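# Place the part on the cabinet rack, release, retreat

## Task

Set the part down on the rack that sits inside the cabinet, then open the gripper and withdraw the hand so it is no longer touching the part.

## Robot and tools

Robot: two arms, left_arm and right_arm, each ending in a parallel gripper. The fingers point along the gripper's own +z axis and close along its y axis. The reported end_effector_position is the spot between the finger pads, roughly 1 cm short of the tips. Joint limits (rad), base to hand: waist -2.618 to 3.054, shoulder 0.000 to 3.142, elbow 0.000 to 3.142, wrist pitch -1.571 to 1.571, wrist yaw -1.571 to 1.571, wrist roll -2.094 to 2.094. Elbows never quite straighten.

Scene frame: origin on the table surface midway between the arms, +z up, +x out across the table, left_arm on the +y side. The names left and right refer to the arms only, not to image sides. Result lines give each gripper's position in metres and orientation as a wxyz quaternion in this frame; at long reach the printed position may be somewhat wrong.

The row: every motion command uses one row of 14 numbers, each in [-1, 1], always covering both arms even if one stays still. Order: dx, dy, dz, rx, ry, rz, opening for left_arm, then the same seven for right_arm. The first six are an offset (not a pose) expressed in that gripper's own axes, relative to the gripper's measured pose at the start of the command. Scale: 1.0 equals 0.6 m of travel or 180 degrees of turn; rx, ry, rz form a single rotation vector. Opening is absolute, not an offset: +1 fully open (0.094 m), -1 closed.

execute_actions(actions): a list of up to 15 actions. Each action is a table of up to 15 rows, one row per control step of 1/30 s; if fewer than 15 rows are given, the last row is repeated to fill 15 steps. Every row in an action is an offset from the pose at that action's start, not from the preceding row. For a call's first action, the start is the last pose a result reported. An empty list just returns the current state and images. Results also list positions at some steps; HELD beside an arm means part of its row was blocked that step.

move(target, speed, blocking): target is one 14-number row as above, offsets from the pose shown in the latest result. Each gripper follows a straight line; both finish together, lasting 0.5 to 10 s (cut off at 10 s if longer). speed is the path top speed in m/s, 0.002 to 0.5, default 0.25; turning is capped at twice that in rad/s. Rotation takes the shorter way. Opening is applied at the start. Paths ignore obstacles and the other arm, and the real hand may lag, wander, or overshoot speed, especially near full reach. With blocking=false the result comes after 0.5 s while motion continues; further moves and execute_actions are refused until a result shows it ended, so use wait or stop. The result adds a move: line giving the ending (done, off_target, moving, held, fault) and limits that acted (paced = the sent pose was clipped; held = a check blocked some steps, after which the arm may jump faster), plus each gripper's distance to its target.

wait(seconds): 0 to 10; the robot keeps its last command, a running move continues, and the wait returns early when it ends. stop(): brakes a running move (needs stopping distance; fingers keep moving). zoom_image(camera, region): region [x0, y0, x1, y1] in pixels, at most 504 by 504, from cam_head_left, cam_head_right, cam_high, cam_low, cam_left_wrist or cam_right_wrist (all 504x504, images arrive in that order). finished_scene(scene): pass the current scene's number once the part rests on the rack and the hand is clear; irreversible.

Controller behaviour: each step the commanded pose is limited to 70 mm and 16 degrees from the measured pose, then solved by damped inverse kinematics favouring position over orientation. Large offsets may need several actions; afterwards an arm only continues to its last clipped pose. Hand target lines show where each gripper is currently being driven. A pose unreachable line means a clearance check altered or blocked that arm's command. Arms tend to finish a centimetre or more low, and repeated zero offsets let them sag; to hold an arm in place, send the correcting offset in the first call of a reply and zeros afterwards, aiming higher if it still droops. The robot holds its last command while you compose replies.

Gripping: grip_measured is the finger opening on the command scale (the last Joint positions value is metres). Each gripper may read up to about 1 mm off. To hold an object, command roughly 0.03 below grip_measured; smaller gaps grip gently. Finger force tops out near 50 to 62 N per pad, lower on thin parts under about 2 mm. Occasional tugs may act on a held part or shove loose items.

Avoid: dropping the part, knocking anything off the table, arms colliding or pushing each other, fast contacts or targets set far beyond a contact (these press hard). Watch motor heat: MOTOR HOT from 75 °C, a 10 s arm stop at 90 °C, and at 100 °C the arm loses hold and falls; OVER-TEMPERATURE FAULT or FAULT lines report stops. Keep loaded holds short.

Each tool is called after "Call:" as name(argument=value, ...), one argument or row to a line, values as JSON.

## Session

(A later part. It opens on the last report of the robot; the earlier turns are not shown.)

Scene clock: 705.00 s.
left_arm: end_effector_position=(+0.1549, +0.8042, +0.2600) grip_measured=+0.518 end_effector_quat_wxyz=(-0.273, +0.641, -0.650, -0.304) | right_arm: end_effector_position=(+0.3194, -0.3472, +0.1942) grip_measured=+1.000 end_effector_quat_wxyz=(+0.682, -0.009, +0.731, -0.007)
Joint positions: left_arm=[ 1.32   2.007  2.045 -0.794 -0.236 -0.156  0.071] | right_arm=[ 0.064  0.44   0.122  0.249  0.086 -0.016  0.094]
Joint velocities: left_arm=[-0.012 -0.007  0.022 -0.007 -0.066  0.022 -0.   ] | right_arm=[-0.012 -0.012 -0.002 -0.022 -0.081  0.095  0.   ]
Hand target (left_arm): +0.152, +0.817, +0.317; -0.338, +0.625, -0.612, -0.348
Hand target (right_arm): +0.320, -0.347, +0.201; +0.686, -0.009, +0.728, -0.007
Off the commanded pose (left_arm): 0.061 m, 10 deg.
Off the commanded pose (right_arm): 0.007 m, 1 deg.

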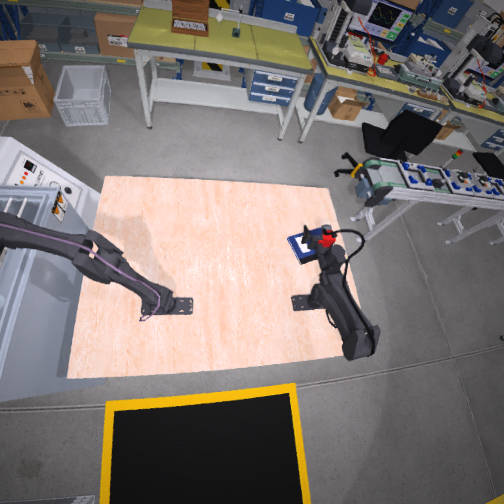

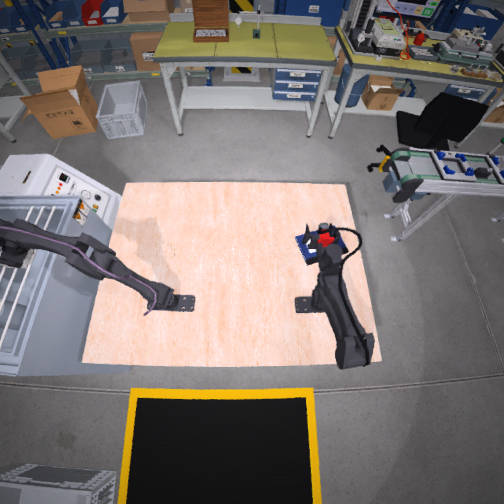

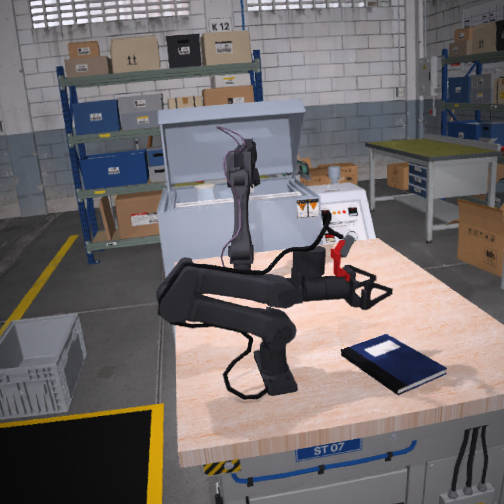

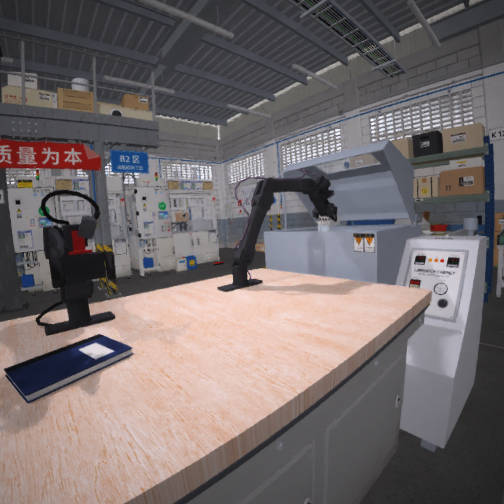

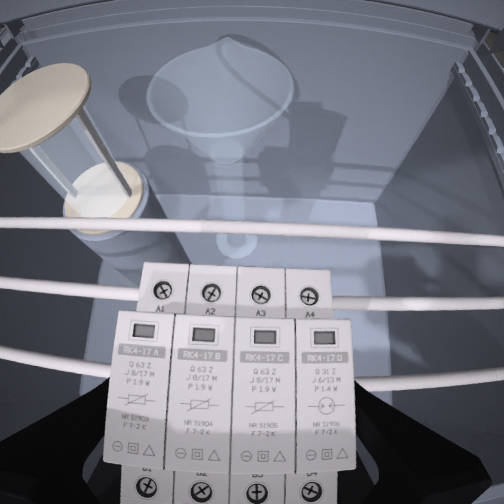

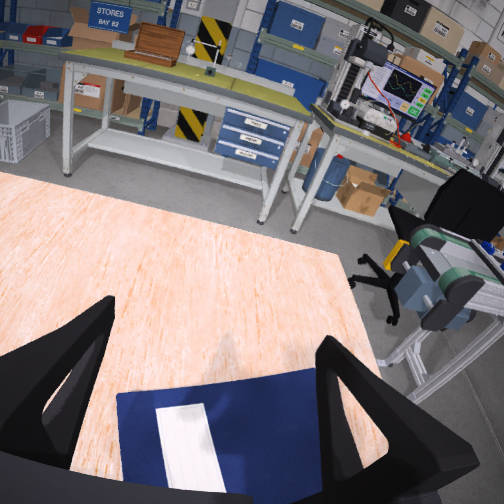

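Call:
execute_actions(
  actions=[],
)

Scene clock: 754.00 s.
left_arm: end_effector_position=(+0.1549, +0.8042, +0.2600) grip_measured=+0.518 end_effector_quat_wxyz=(-0.273, +0.641, -0.650, -0.304) | right_arm: end_effector_position=(+0.3194, -0.3472, +0.1942) grip_measured=+1.000 end_effector_quat_wxyz=(+0.682, -0.009, +0.731, -0.007)
Joint positions: left_arm=[ 1.32   2.007  2.045 -0.794 -0.236 -0.156  0.071] | right_arm=[ 0.064  0.44   0.122  0.249  0.086 -0.016  0.094]
Joint velocities: left_arm=[-0.012 -0.012 -0.007  0.007 -0.007  0.022  0.   ] | right_arm=[ 0.017 -0.002  0.012 -0.051 -0.051  0.007  0.   ]
Hand target (left_arm): +0.152, +0.817, +0.317; -0.338, +0.625, -0.612, -0.348
Hand target (right_arm): +0.320, -0.347, +0.201; +0.686, -0.009, +0.728, -0.007
Off the commanded pose (left_arm): 0.061 m, 10 deg.
Off the commanded pose (right_arm): 0.007 m, 1 deg.

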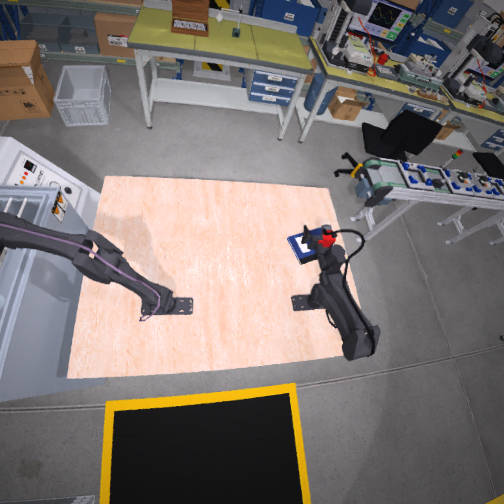

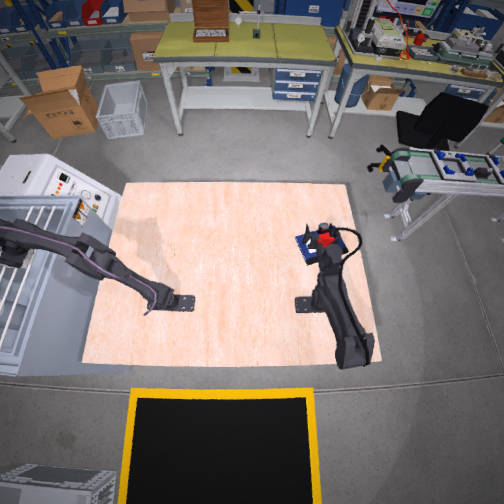

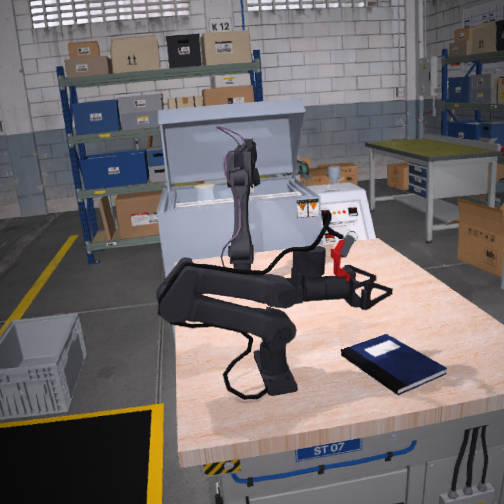

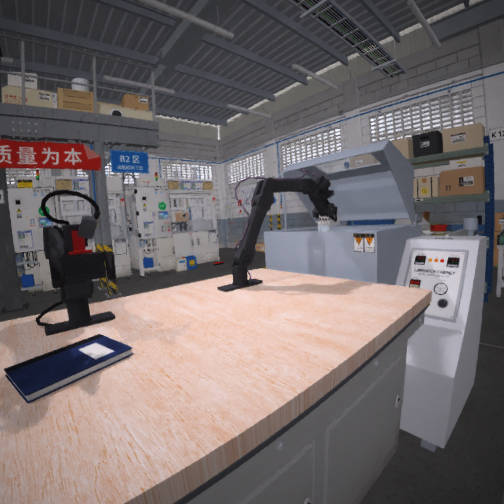

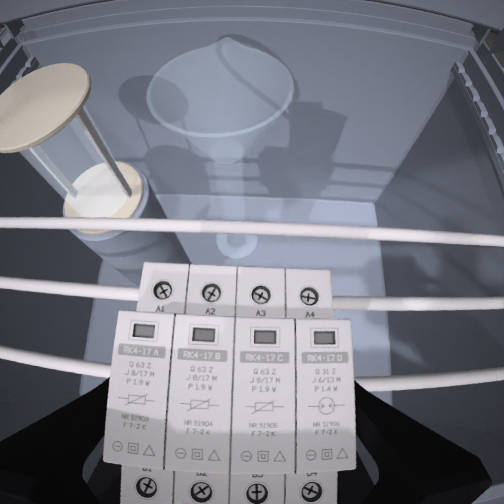

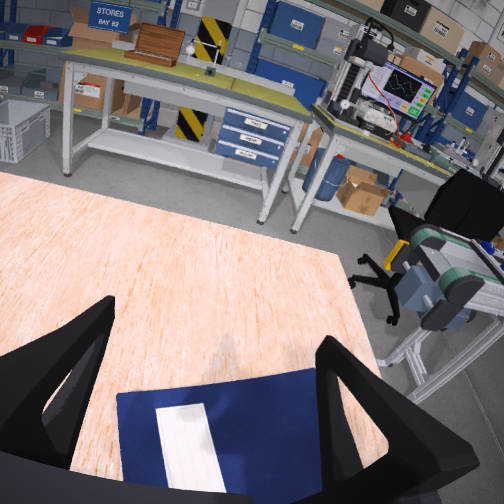

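Call:
execute_actions(
  actions=[
    [[-0.085,0.009,-0.044,0.004,-0.055,-0.014,0.47,-0.012,0,0,0,-0.003,0,1],[-0.086,0.009,-0.041,0.005,-0.055,-0.015,0.47,-0.012,0,0,0,-0.003,0,1],[-0.087,0.009,-0.038,0.005,-0.055,-0.016,0.47,-0.012,0,0,0,-0.003,0,1],[-0.088,0.009,-0.035,0.006,-0.056,-0.017,0.47,-0.012,0,0,0,-0.003,0,1],[-0.088,0.009,-0.032,0.007,-0.056,-0.018,0.47,-0.012,0,0,0,-0.003,0,1],[-0.089,0.009,-0.029,0.007,-0.056,-0.018,0.47,-0.012,0,0,0,-0.003,0,1],[-0.09,0.009,-0.026,0.008,-0.057,-0.019,0.47,-0.012,0,0,0,-0.003,0,1],[-0.091,0.009,-0.023,0.009,-0.057,-0.02,0.47,-0.012,0,0,0,-0.003,0,1],[-0.091,0.009,-0.02,0.009,-0.057,-0.021,0.47,-0.012,0,0,0,-0.003,0,1],[-0.092,0.009,-0.017,0.01,-0.057,-0.022,0.47,-0.012,0,0,0,-0.003,0,1],[-0.093,0.009,-0.014,0.01,-0.058,-0.022,0.47,-0.012,0,0,0,-0.003,0,1],[-0.093,0.009,-0.011,0.011,-0.058,-0.023,0.47,-0.012,0,0,0,-0.003,0,1],[-0.094,0.009,-0.008,0.011,-0.058,-0.024,0.47,-0.012,0,0,0,-0.003,0,1],[-0.095,0.009,-0.006,0.012,-0.058,-0.024,0.47,-0.012,0,0,0,-0.003,0,1],[-0.095,0.009,-0.004,0.012,-0.058,-0.024,0.47,-0.012,0,0,0,-0.003,0,1]],
  ],
)

Call:
execute_actions(
  actions=[],
)

Scene clock: 804.40 s.
left_arm: end_effector_position=(+0.1520, +0.8157, +0.2562) grip_measured=+0.518 end_effector_quat_wxyz=(-0.288, +0.644, -0.643, -0.300) | right_arm: end_effector_position=(+0.3194, -0.3472, +0.1942) grip_measured=+1.000 end_effector_quat_wxyz=(+0.682, -0.009, +0.731, -0.007)
Joint positions: left_arm=[ 1.339  2.028  2.045 -0.749 -0.207 -0.162  0.071] | right_arm=[ 0.064  0.44   0.122  0.249  0.086 -0.016  0.094]
Joint velocities: left_arm=[ 0.042  0.188  0.012  0.051  0.007 -0.095  0.001] | right_arm=[ 0.002  0.007 -0.017  0.051 -0.022 -0.051  0.   ]
Hand target (left_arm): +0.150, +0.834, +0.305; -0.353, +0.629, -0.605, -0.337
Hand target (right_arm): +0.320, -0.347, +0.201; +0.686, -0.009, +0.728, -0.007
Off the commanded pose (left_arm): 0.054 m, 10 deg.
Off the commanded pose (right_arm): 0.007 m, 1 deg.
Step readings (end_effector_position):
0: left_arm (+0.1549, +0.8042, +0.2600) | right_arm (+0.3194, -0.3472, +0.1942)
1: left_arm (+0.1549, +0.8043, +0.2601) | right_arm (+0.3194, -0.3472, +0.1942)
2: left_arm (+0.1550, +0.8044, +0.2601) | right_arm (+0.3194, -0.3472, +0.1942)
4: left_arm (+0.1555, +0.8047, +0.2604) | right_arm (+0.3194, -0.3472, +0.1942)
8: left_arm (+0.1559, +0.8066, +0.2620) | right_arm (+0.3194, -0.3472, +0.1942)
15: end_effector_position above

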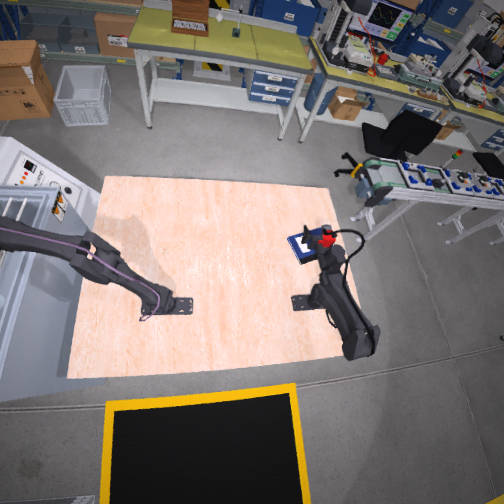

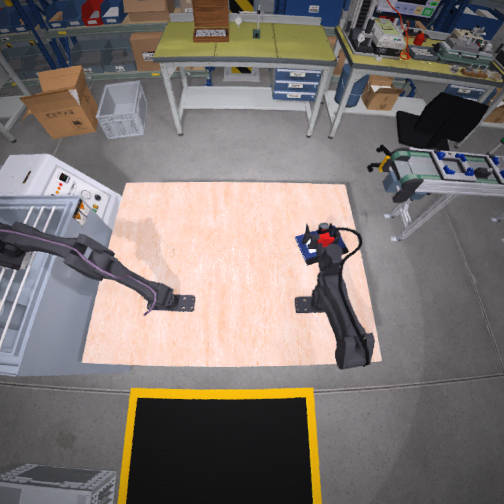

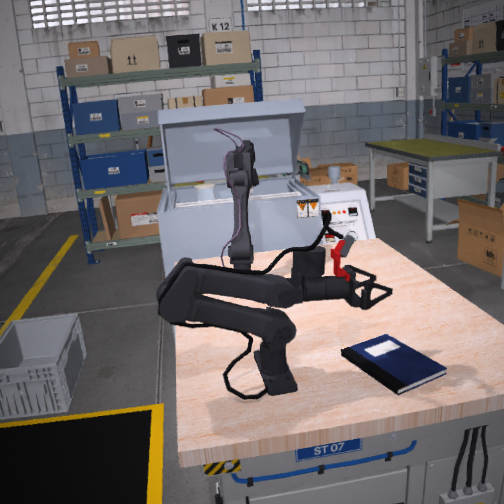

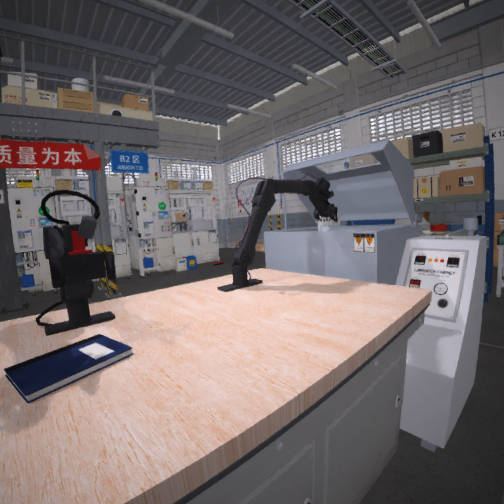

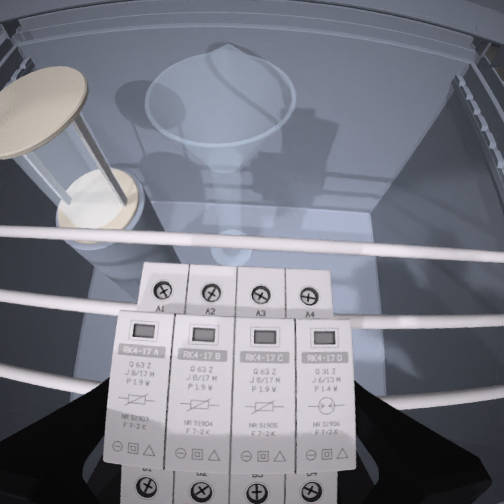

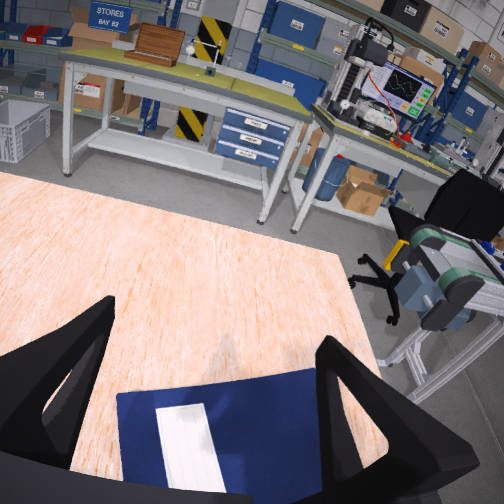

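Scene clock: 804.40 s.
left_arm: end_effector_position=(+0.1520, +0.8157, +0.2562) grip_measured=+0.518 end_effector_quat_wxyz=(-0.288, +0.644, -0.643, -0.300) | right_arm: end_effector_position=(+0.3194, -0.3472, +0.1942) grip_measured=+1.000 end_effector_quat_wxyz=(+0.682, -0.009, +0.731, -0.007)
Joint positions: left_arm=[ 1.339  2.028  2.045 -0.749 -0.207 -0.162  0.071] | right_arm=[ 0.064  0.44   0.122  0.249  0.086 -0.016  0.094]
Joint velocities: left_arm=[ 0.042  0.188  0.012  0.051  0.007 -0.095  0.001] | right_arm=[ 0.002  0.007 -0.017  0.051 -0.022 -0.051  0.   ]
Hand target (left_arm): +0.150, +0.834, +0.305; -0.353, +0.629, -0.605, -0.337
Hand target (right_arm): +0.320, -0.347, +0.201; +0.686, -0.009, +0.728, -0.007
Off the commanded pose (left_arm): 0.054 m, 10 deg.
Off the commanded pose (right_arm): 0.007 m, 1 deg.

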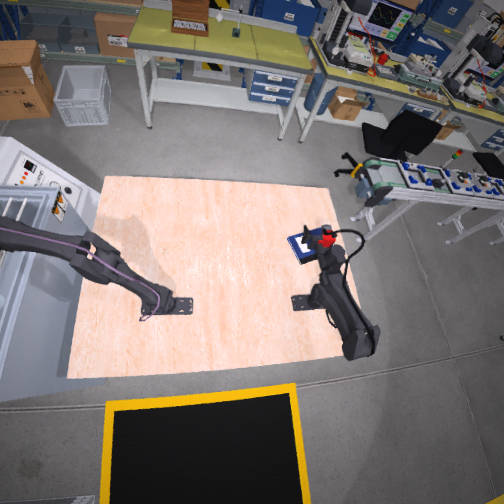

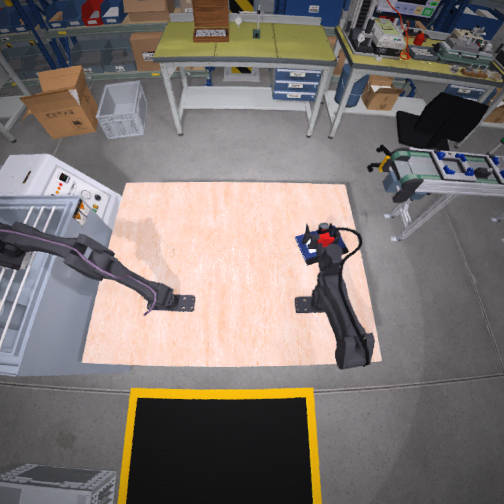

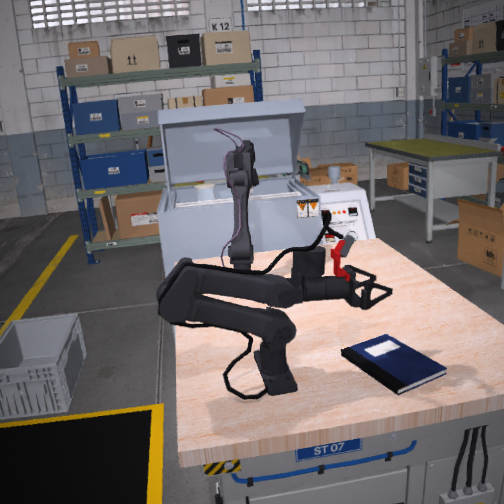

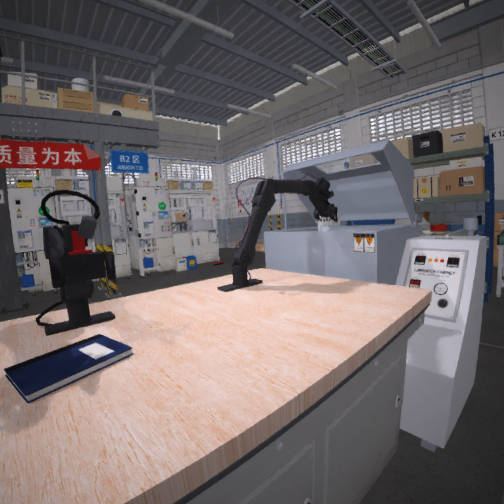

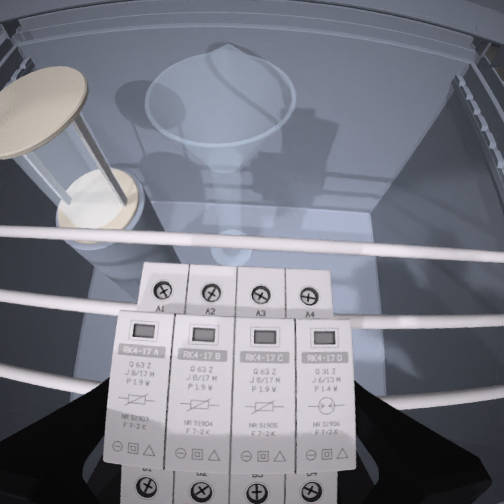

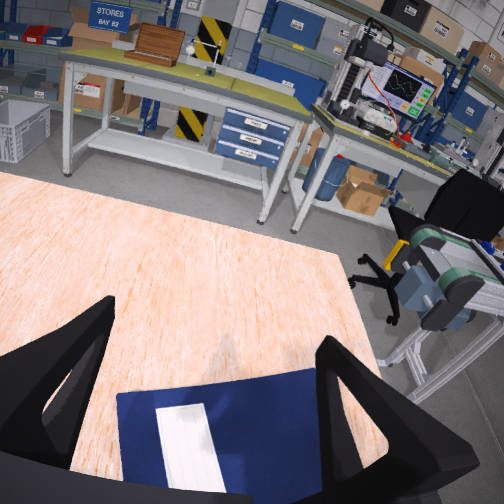

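Call:
execute_actions(
  actions=[],
)

Scene clock: 808.93 s.
left_arm: end_effector_position=(+0.1531, +0.8204, +0.2439) grip_measured=+0.518 end_effector_quat_wxyz=(-0.284, +0.646, -0.645, -0.293) | right_arm: end_effector_position=(+0.3194, -0.3472, +0.1942) grip_measured=+1.000 end_effector_quat_wxyz=(+0.682, -0.009, +0.731, -0.007)
Joint positions: left_arm=[ 1.343  2.053  2.045 -0.741 -0.196 -0.164  0.071] | right_arm=[ 0.064  0.44   0.122  0.249  0.086 -0.016  0.094]
Joint velocities: left_arm=[ 0.002 -0.017  0.002 -0.022 -0.051  0.022  0.   ] | right_arm=[-0.007  0.002 -0.007 -0.007 -0.066  0.022  0.   ]
Hand target (left_arm): +0.150, +0.834, +0.305; -0.353, +0.629, -0.605, -0.337
Hand target (right_arm): +0.320, -0.347, +0.201; +0.686, -0.009, +0.728, -0.007
Off the commanded pose (left_arm): 0.064 m, 11 deg.
Off the commanded pose (right_arm): 0.007 m, 1 deg.

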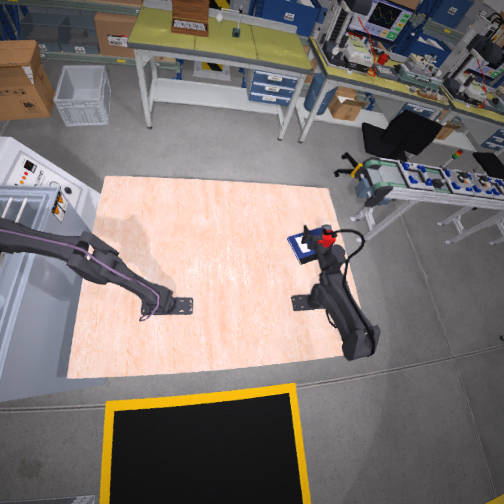

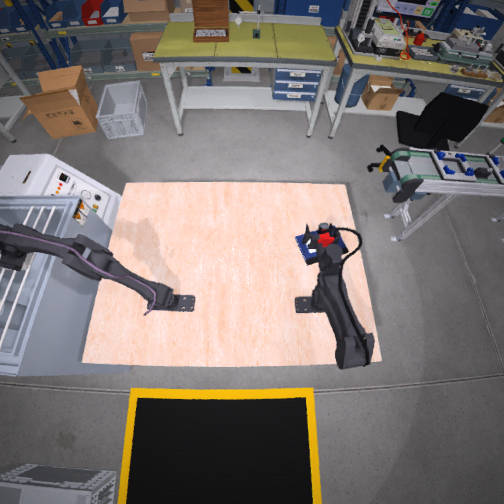

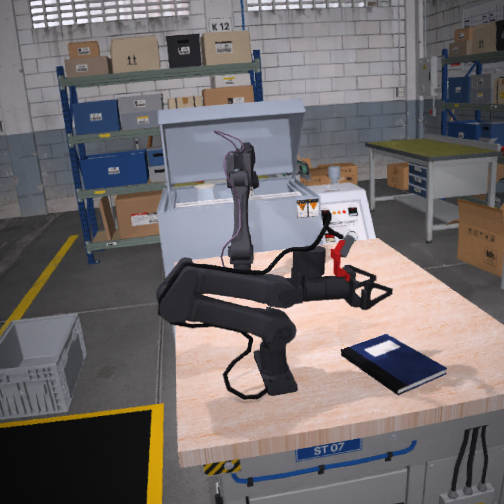

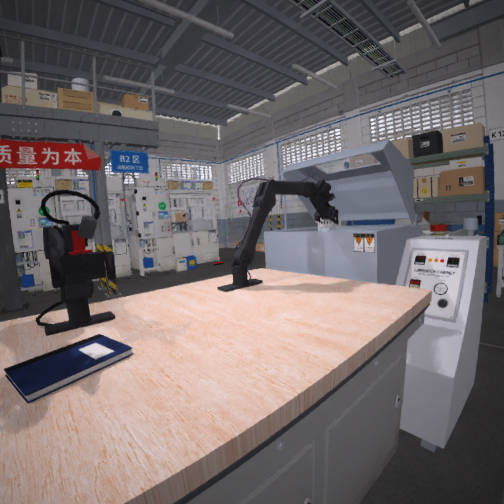

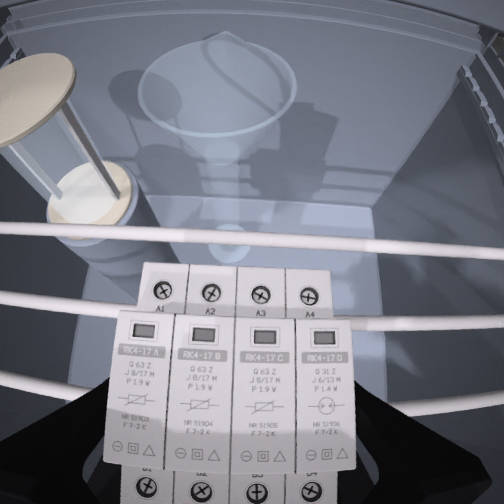

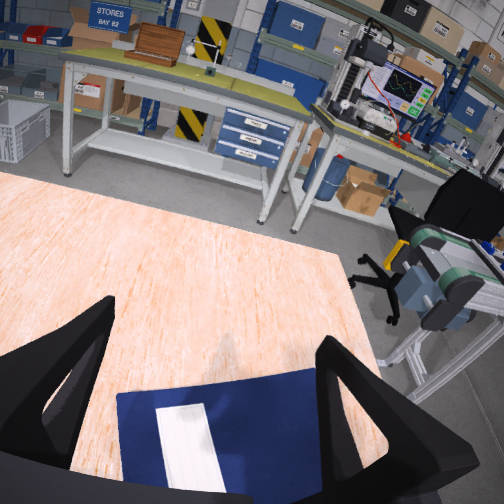

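Call:
execute_actions(
  actions=[
    [[-0.09,0.007,-0.049,0.006,-0.057,-0.0145,0.47,-0.012,0,0,0,-0.003,0,1],[-0.089,0.007,-0.0475,0.006,-0.057,-0.0145,0.47,-0.012,0,0,0,-0.003,0,1],[-0.088,0.007,-0.046,0.006,-0.058,-0.0145,0.47,-0.012,0,0,0,-0.003,0,1],[-0.087,0.007,-0.0445,0.006,-0.058,-0.0145,0.47,-0.012,0,0,0,-0.003,0,1],[-0.086,0.007,-0.043,0.006,-0.058,-0.0145,0.47,-0.012,0,0,0,-0.003,0,1],[-0.085,0.007,-0.0415,0.006,-0.059,-0.0145,0.47,-0.012,0,0,0,-0.003,0,1],[-0.084,0.007,-0.04,0.006,-0.059,-0.0145,0.47,-0.012,0,0,0,-0.003,0,1],[-0.083,0.007,-0.0385,0.006,-0.059,-0.0145,0.47,-0.012,0,0,0,-0.003,0,1],[-0.082,0.007,-0.037,0.006,-0.06,-0.0145,0.47,-0.012,0,0,0,-0.003,0,1],[-0.081,0.007,-0.0355,0.006,-0.06,-0.0145,0.47,-0.012,0,0,0,-0.003,0,1],[-0.08,0.007,-0.034,0.006,-0.06,-0.0145,0.47,-0.012,0,0,0,-0.003,0,1],[-0.079,0.007,-0.0325,0.006,-0.061,-0.0145,0.47,-0.012,0,0,0,-0.003,0,1],[-0.078,0.007,-0.031,0.006,-0.061,-0.0145,0.47,-0.012,0,0,0,-0.003,0,1],[-0.077,0.007,-0.0295,0.006,-0.061,-0.0145,0.47,-0.012,0,0,0,-0.003,0,1],[-0.076,0.007,-0.028,0.006,-0.061,-0.0145,0.47,-0.012,0,0,0,-0.003,0,1]],
  ],
)

Scene clock: 846.90 s.
left_arm: end_effector_position=(+0.1536, +0.8206, +0.2317) grip_measured=+0.518 end_effector_quat_wxyz=(-0.286, +0.645, -0.645, -0.293) | right_arm: end_effector_position=(+0.3194, -0.3472, +0.1942) grip_measured=+1.000 end_effector_quat_wxyz=(+0.682, -0.009, +0.731, -0.007)
Joint positions: left_arm=[ 1.343  2.038  1.972 -0.679 -0.194 -0.164  0.071] | right_arm=[ 0.064  0.44   0.122  0.249  0.086 -0.016  0.094]
Joint velocities: left_arm=[ 0.002 -0.002 -0.183  0.139  0.022 -0.037 -0.001] | right_arm=[-0.002 -0.017 -0.017 -0.007  0.051  0.037  0.   ]
Hand target (left_arm): +0.149, +0.832, +0.290; -0.355, +0.628, -0.605, -0.338
Hand target (right_arm): +0.320, -0.347, +0.201; +0.686, -0.009, +0.728, -0.007
Off the commanded pose (left_arm): 0.060 m, 11 deg.
Off the commanded pose (right_arm): 0.007 m, 1 deg.
Step readings (end_effector_position):
0: left_arm (+0.1531, +0.8204, +0.2439) | right_arm (+0.3194, -0.3472, +0.1942)
1: left_arm (+0.1532, +0.8204, +0.2440) | right_arm (+0.3194, -0.3472, +0.1942)
2: left_arm (+0.1532, +0.8205, +0.2440) | right_arm (+0.3194, -0.3472, +0.1942)
4: left_arm (+0.1535, +0.8207, +0.2441) | right_arm (+0.3194, -0.3472, +0.1942)
8: left_arm (+0.1535, +0.8204, +0.2420) | right_arm (+0.3194, -0.3472, +0.1942)
15: end_effector_position above

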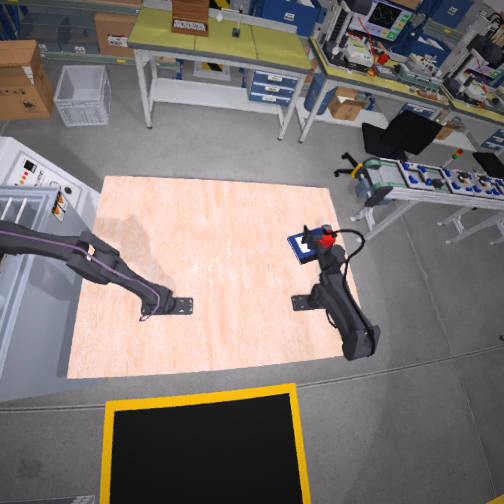

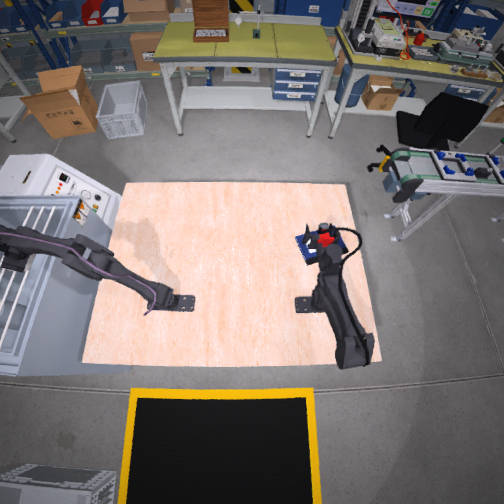

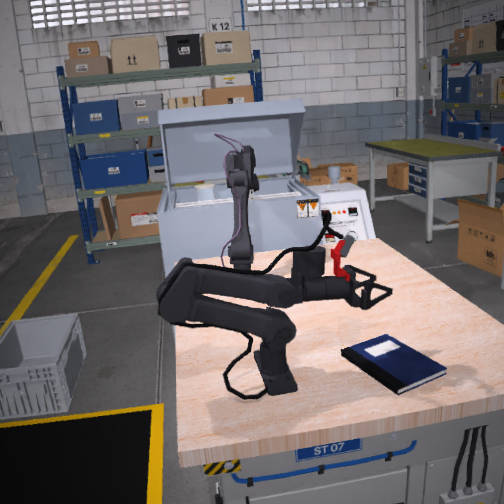

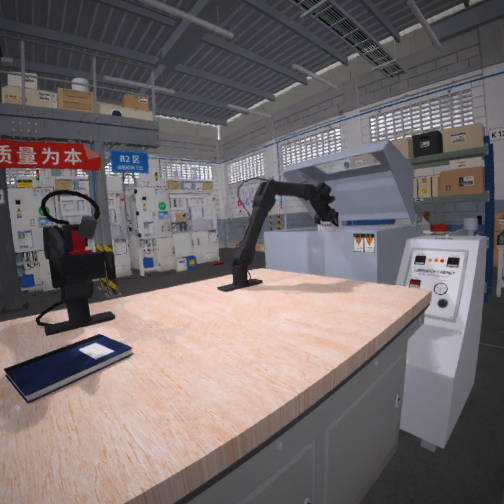

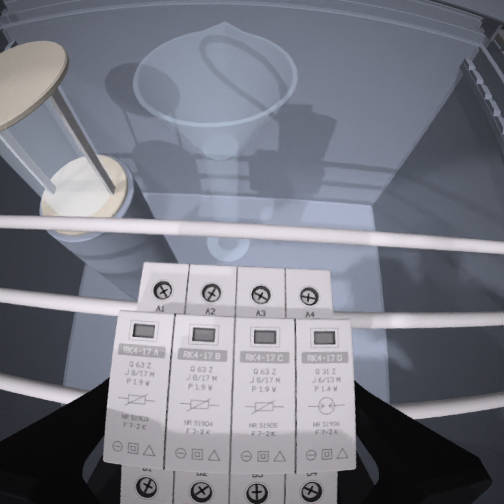

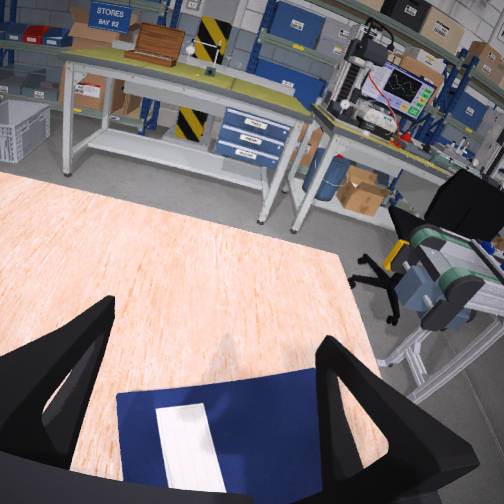

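Call:
execute_actions(
  actions=[],
)

Scene clock: 849.23 s.
left_arm: end_effector_position=(+0.1542, +0.8223, +0.2297) grip_measured=+0.518 end_effector_quat_wxyz=(-0.289, +0.644, -0.644, -0.294) | right_arm: end_effector_position=(+0.3194, -0.3472, +0.1942) grip_measured=+1.000 end_effector_quat_wxyz=(+0.682, -0.009, +0.731, -0.007)
Joint positions: left_arm=[ 1.343  2.038  1.959 -0.658 -0.193 -0.164  0.071] | right_arm=[ 0.064  0.44   0.122  0.249  0.086 -0.016  0.094]
Joint velocities: left_arm=[-0.027 -0.002  0.002 -0.051 -0.007 -0.022 -0.001] | right_arm=[-0.027 -0.017 -0.012 -0.037  0.007  0.022  0.   ]
Hand target (left_arm): +0.149, +0.832, +0.290; -0.355, +0.628, -0.605, -0.338
Hand target (right_arm): +0.320, -0.347, +0.201; +0.686, -0.009, +0.728, -0.007
Off the commanded pose (left_arm): 0.062 m, 11 deg.
Off the commanded pose (right_arm): 0.007 m, 1 deg.

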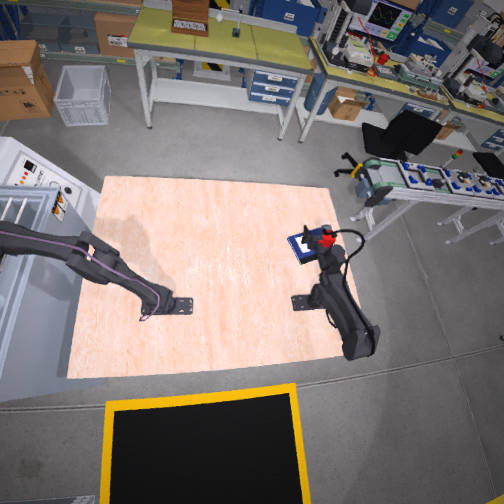

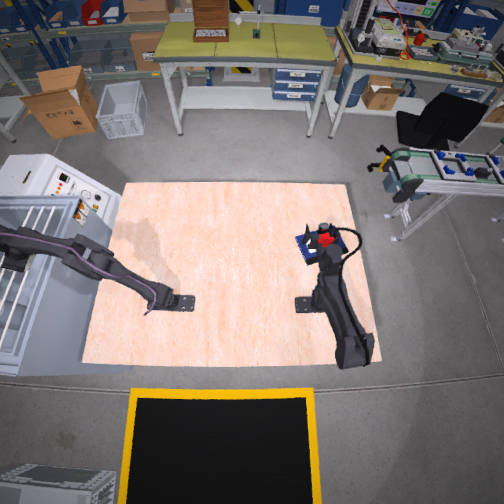

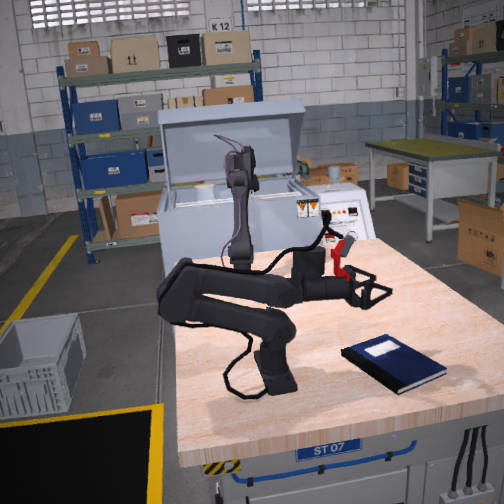

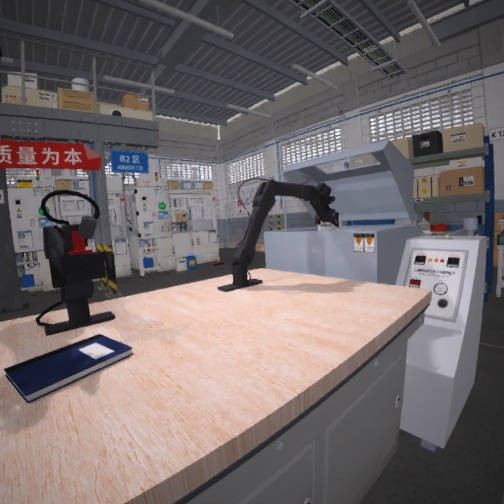

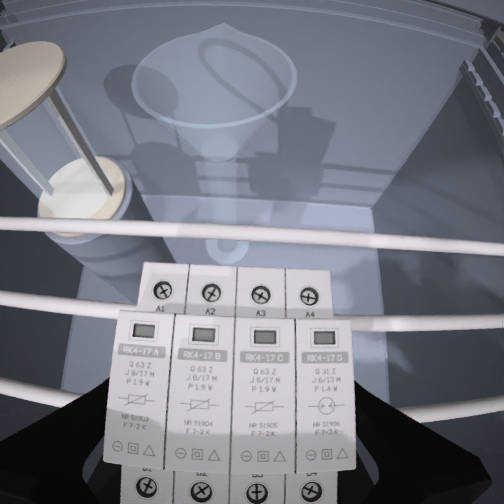

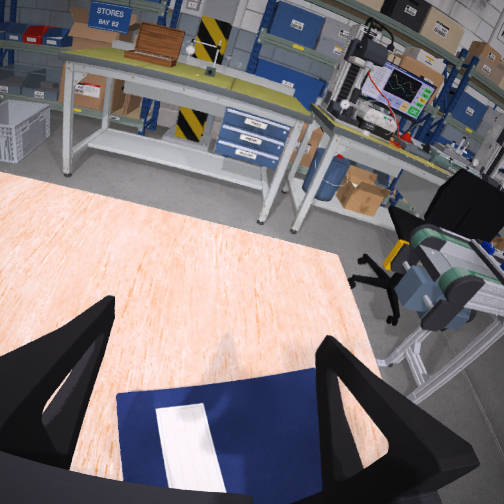

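Call:
execute_actions(
  actions=[
    [[-0.085,0.009,-0.053,0.005,-0.0555,-0.0137,0.47,-0.012,0,0,0,-0.003,0,1],[-0.084,0.009,-0.0515,0.005,-0.056,-0.0137,0.47,-0.012,0,0,0,-0.003,0,1],[-0.083,0.009,-0.05,0.005,-0.056,-0.0137,0.47,-0.012,0,0,0,-0.003,0,1],[-0.082,0.009,-0.0485,0.005,-0.056,-0.0137,0.47,-0.012,0,0,0,-0.003,0,1],[-0.081,0.009,-0.047,0.005,-0.056,-0.0137,0.47,-0.012,0,0,0,-0.003,0,1],[-0.08,0.009,-0.0455,0.005,-0.056,-0.0137,0.47,-0.012,0,0,0,-0.003,0,1],[-0.079,0.009,-0.044,0.005,-0.056,-0.0137,0.47,-0.012,0,0,0,-0.003,0,1],[-0.078,0.009,-0.0425,0.005,-0.056,-0.0137,0.47,-0.012,0,0,0,-0.003,0,1],[-0.077,0.009,-0.041,0.005,-0.056,-0.0137,0.47,-0.012,0,0,0,-0.003,0,1],[-0.076,0.009,-0.0395,0.005,-0.056,-0.0137,0.47,-0.012,0,0,0,-0.003,0,1],[-0.075,0.009,-0.038,0.005,-0.056,-0.0137,0.47,-0.012,0,0,0,-0.003,0,1],[-0.074,0.009,-0.0365,0.005,-0.056,-0.0137,0.47,-0.012,0,0,0,-0.003,0,1],[-0.073,0.009,-0.035,0.005,-0.056,-0.0137,0.47,-0.012,0,0,0,-0.003,0,1],[-0.072,0.009,-0.0335,0.005,-0.056,-0.0137,0.47,-0.012,0,0,0,-0.003,0,1],[-0.071,0.009,-0.032,0.005,-0.056,-0.0137,0.47,-0.012,0,0,0,-0.003,0,1]],
  ],
)

Scene clock: 880.23 s.
left_arm: end_effector_position=(+0.1533, +0.8175, +0.2204) grip_measured=+0.518 end_effector_quat_wxyz=(-0.289, +0.644, -0.645, -0.293) | right_arm: end_effector_position=(+0.3194, -0.3472, +0.1942) grip_measured=+1.000 end_effector_quat_wxyz=(+0.682, -0.009, +0.731, -0.007)
Joint positions: left_arm=[ 1.343  2.013  1.886 -0.614 -0.191 -0.164  0.071] | right_arm=[ 0.064  0.44   0.122  0.249  0.086 -0.016  0.094]
Joint velocities: left_arm=[ 0.007  0.012 -0.115  0.037  0.007 -0.007  0.   ] | right_arm=[ 0.012  0.012 -0.012 -0.066 -0.022 -0.022  0.   ]
Hand target (left_arm): +0.148, +0.830, +0.276; -0.354, +0.628, -0.606, -0.336
Hand target (right_arm): +0.320, -0.347, +0.201; +0.686, -0.009, +0.728, -0.007
Off the commanded pose (left_arm): 0.057 m, 11 deg.
Off the commanded pose (right_arm): 0.007 m, 1 deg.
Step readings (end_effector_position):
0: left_arm (+0.1542, +0.8223, +0.2297) | right_arm (+0.3194, -0.3472, +0.1942)
1: left_arm (+0.1541, +0.8220, +0.2299) | right_arm (+0.3194, -0.3472, +0.1942)
2: left_arm (+0.1540, +0.8212, +0.2296) | right_arm (+0.3194, -0.3472, +0.1942)
4: left_arm (+0.1534, +0.8186, +0.2287) | right_arm (+0.3194, -0.3472, +0.1942)
8: left_arm (+0.1529, +0.8169, +0.2276) | right_arm (+0.3194, -0.3472, +0.1942)
15: end_effector_position above

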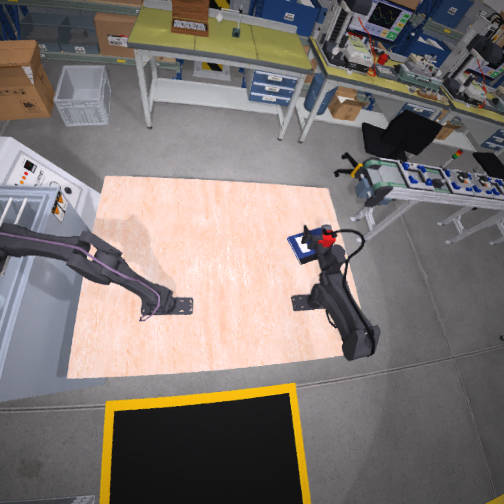

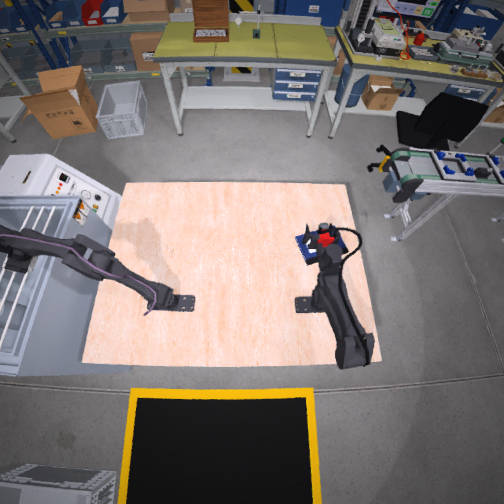

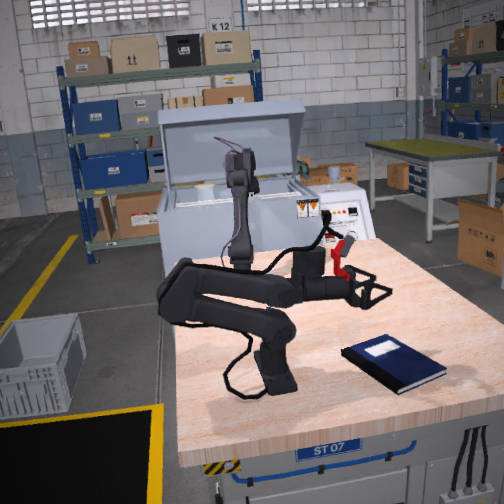

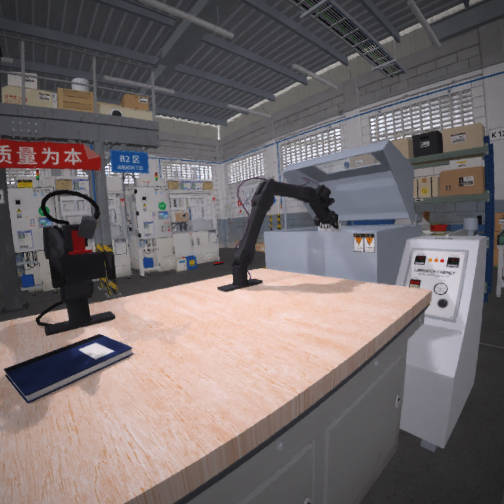

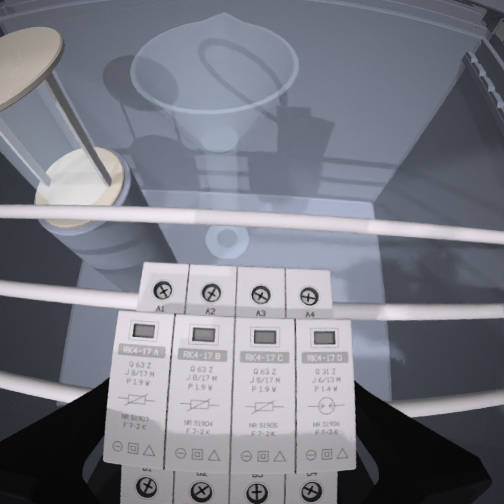

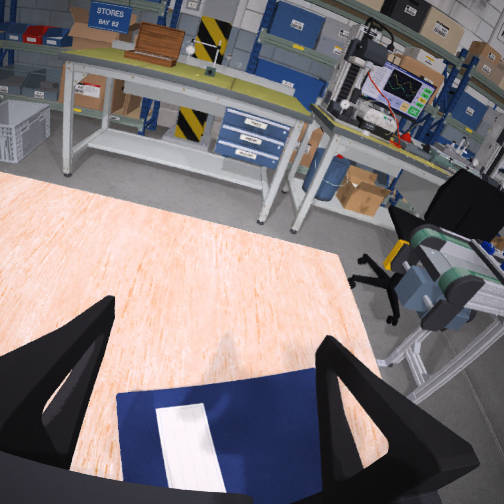

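Call:
execute_actions(
  actions=[],
)

Scene clock: 883.70 s.
left_arm: end_effector_position=(+0.1537, +0.8190, +0.2199) grip_measured=+0.518 end_effector_quat_wxyz=(-0.292, +0.644, -0.643, -0.294) | right_arm: end_effector_position=(+0.3194, -0.3472, +0.1942) grip_measured=+1.000 end_effector_quat_wxyz=(+0.682, -0.009, +0.731, -0.007)
Joint positions: left_arm=[ 1.343  2.013  1.879 -0.598 -0.191 -0.164  0.071] | right_arm=[ 0.064  0.44   0.122  0.249  0.086 -0.016  0.094]
Joint velocities: left_arm=[-0.002 -0.012 -0.002 -0.022 -0.081 -0.081 -0.   ] | right_arm=[-0.007 -0.007 -0.002  0.022 -0.022 -0.007  0.   ]
Hand target (left_arm): +0.148, +0.830, +0.276; -0.354, +0.628, -0.606, -0.336
Hand target (right_arm): +0.320, -0.347, +0.201; +0.686, -0.009, +0.728, -0.007
Off the commanded pose (left_arm): 0.057 m, 10 deg.
Off the commanded pose (right_arm): 0.007 m, 1 deg.

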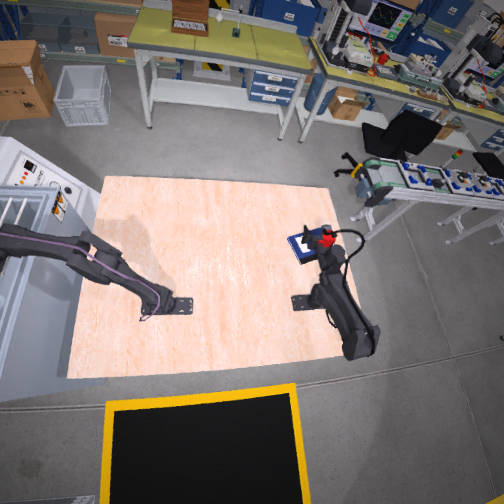

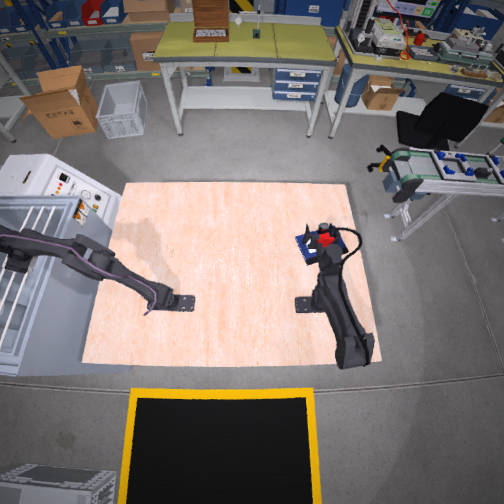

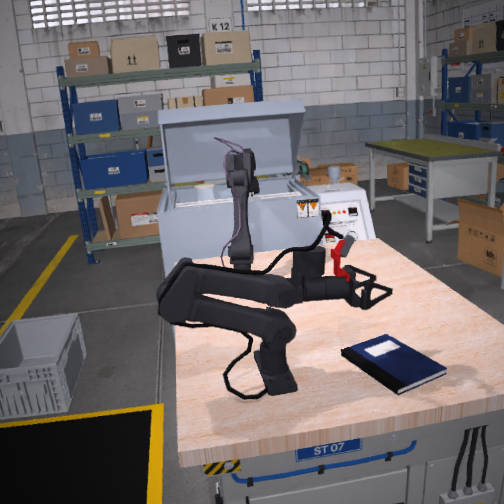

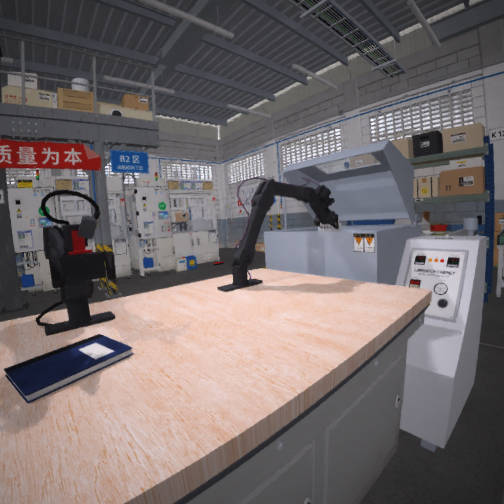

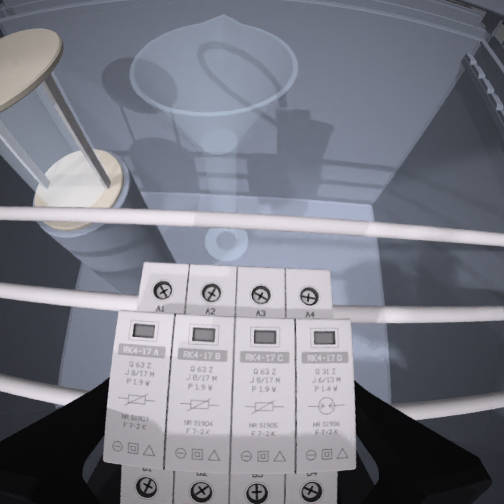

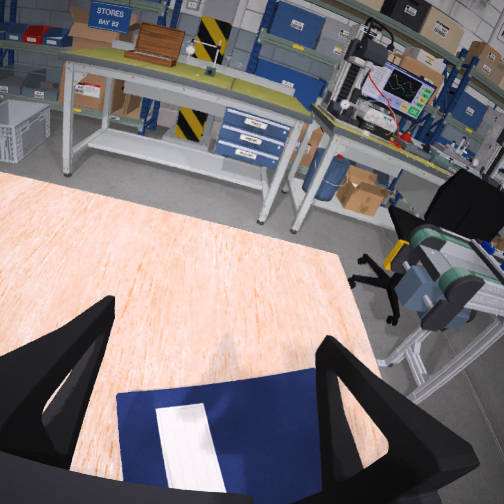

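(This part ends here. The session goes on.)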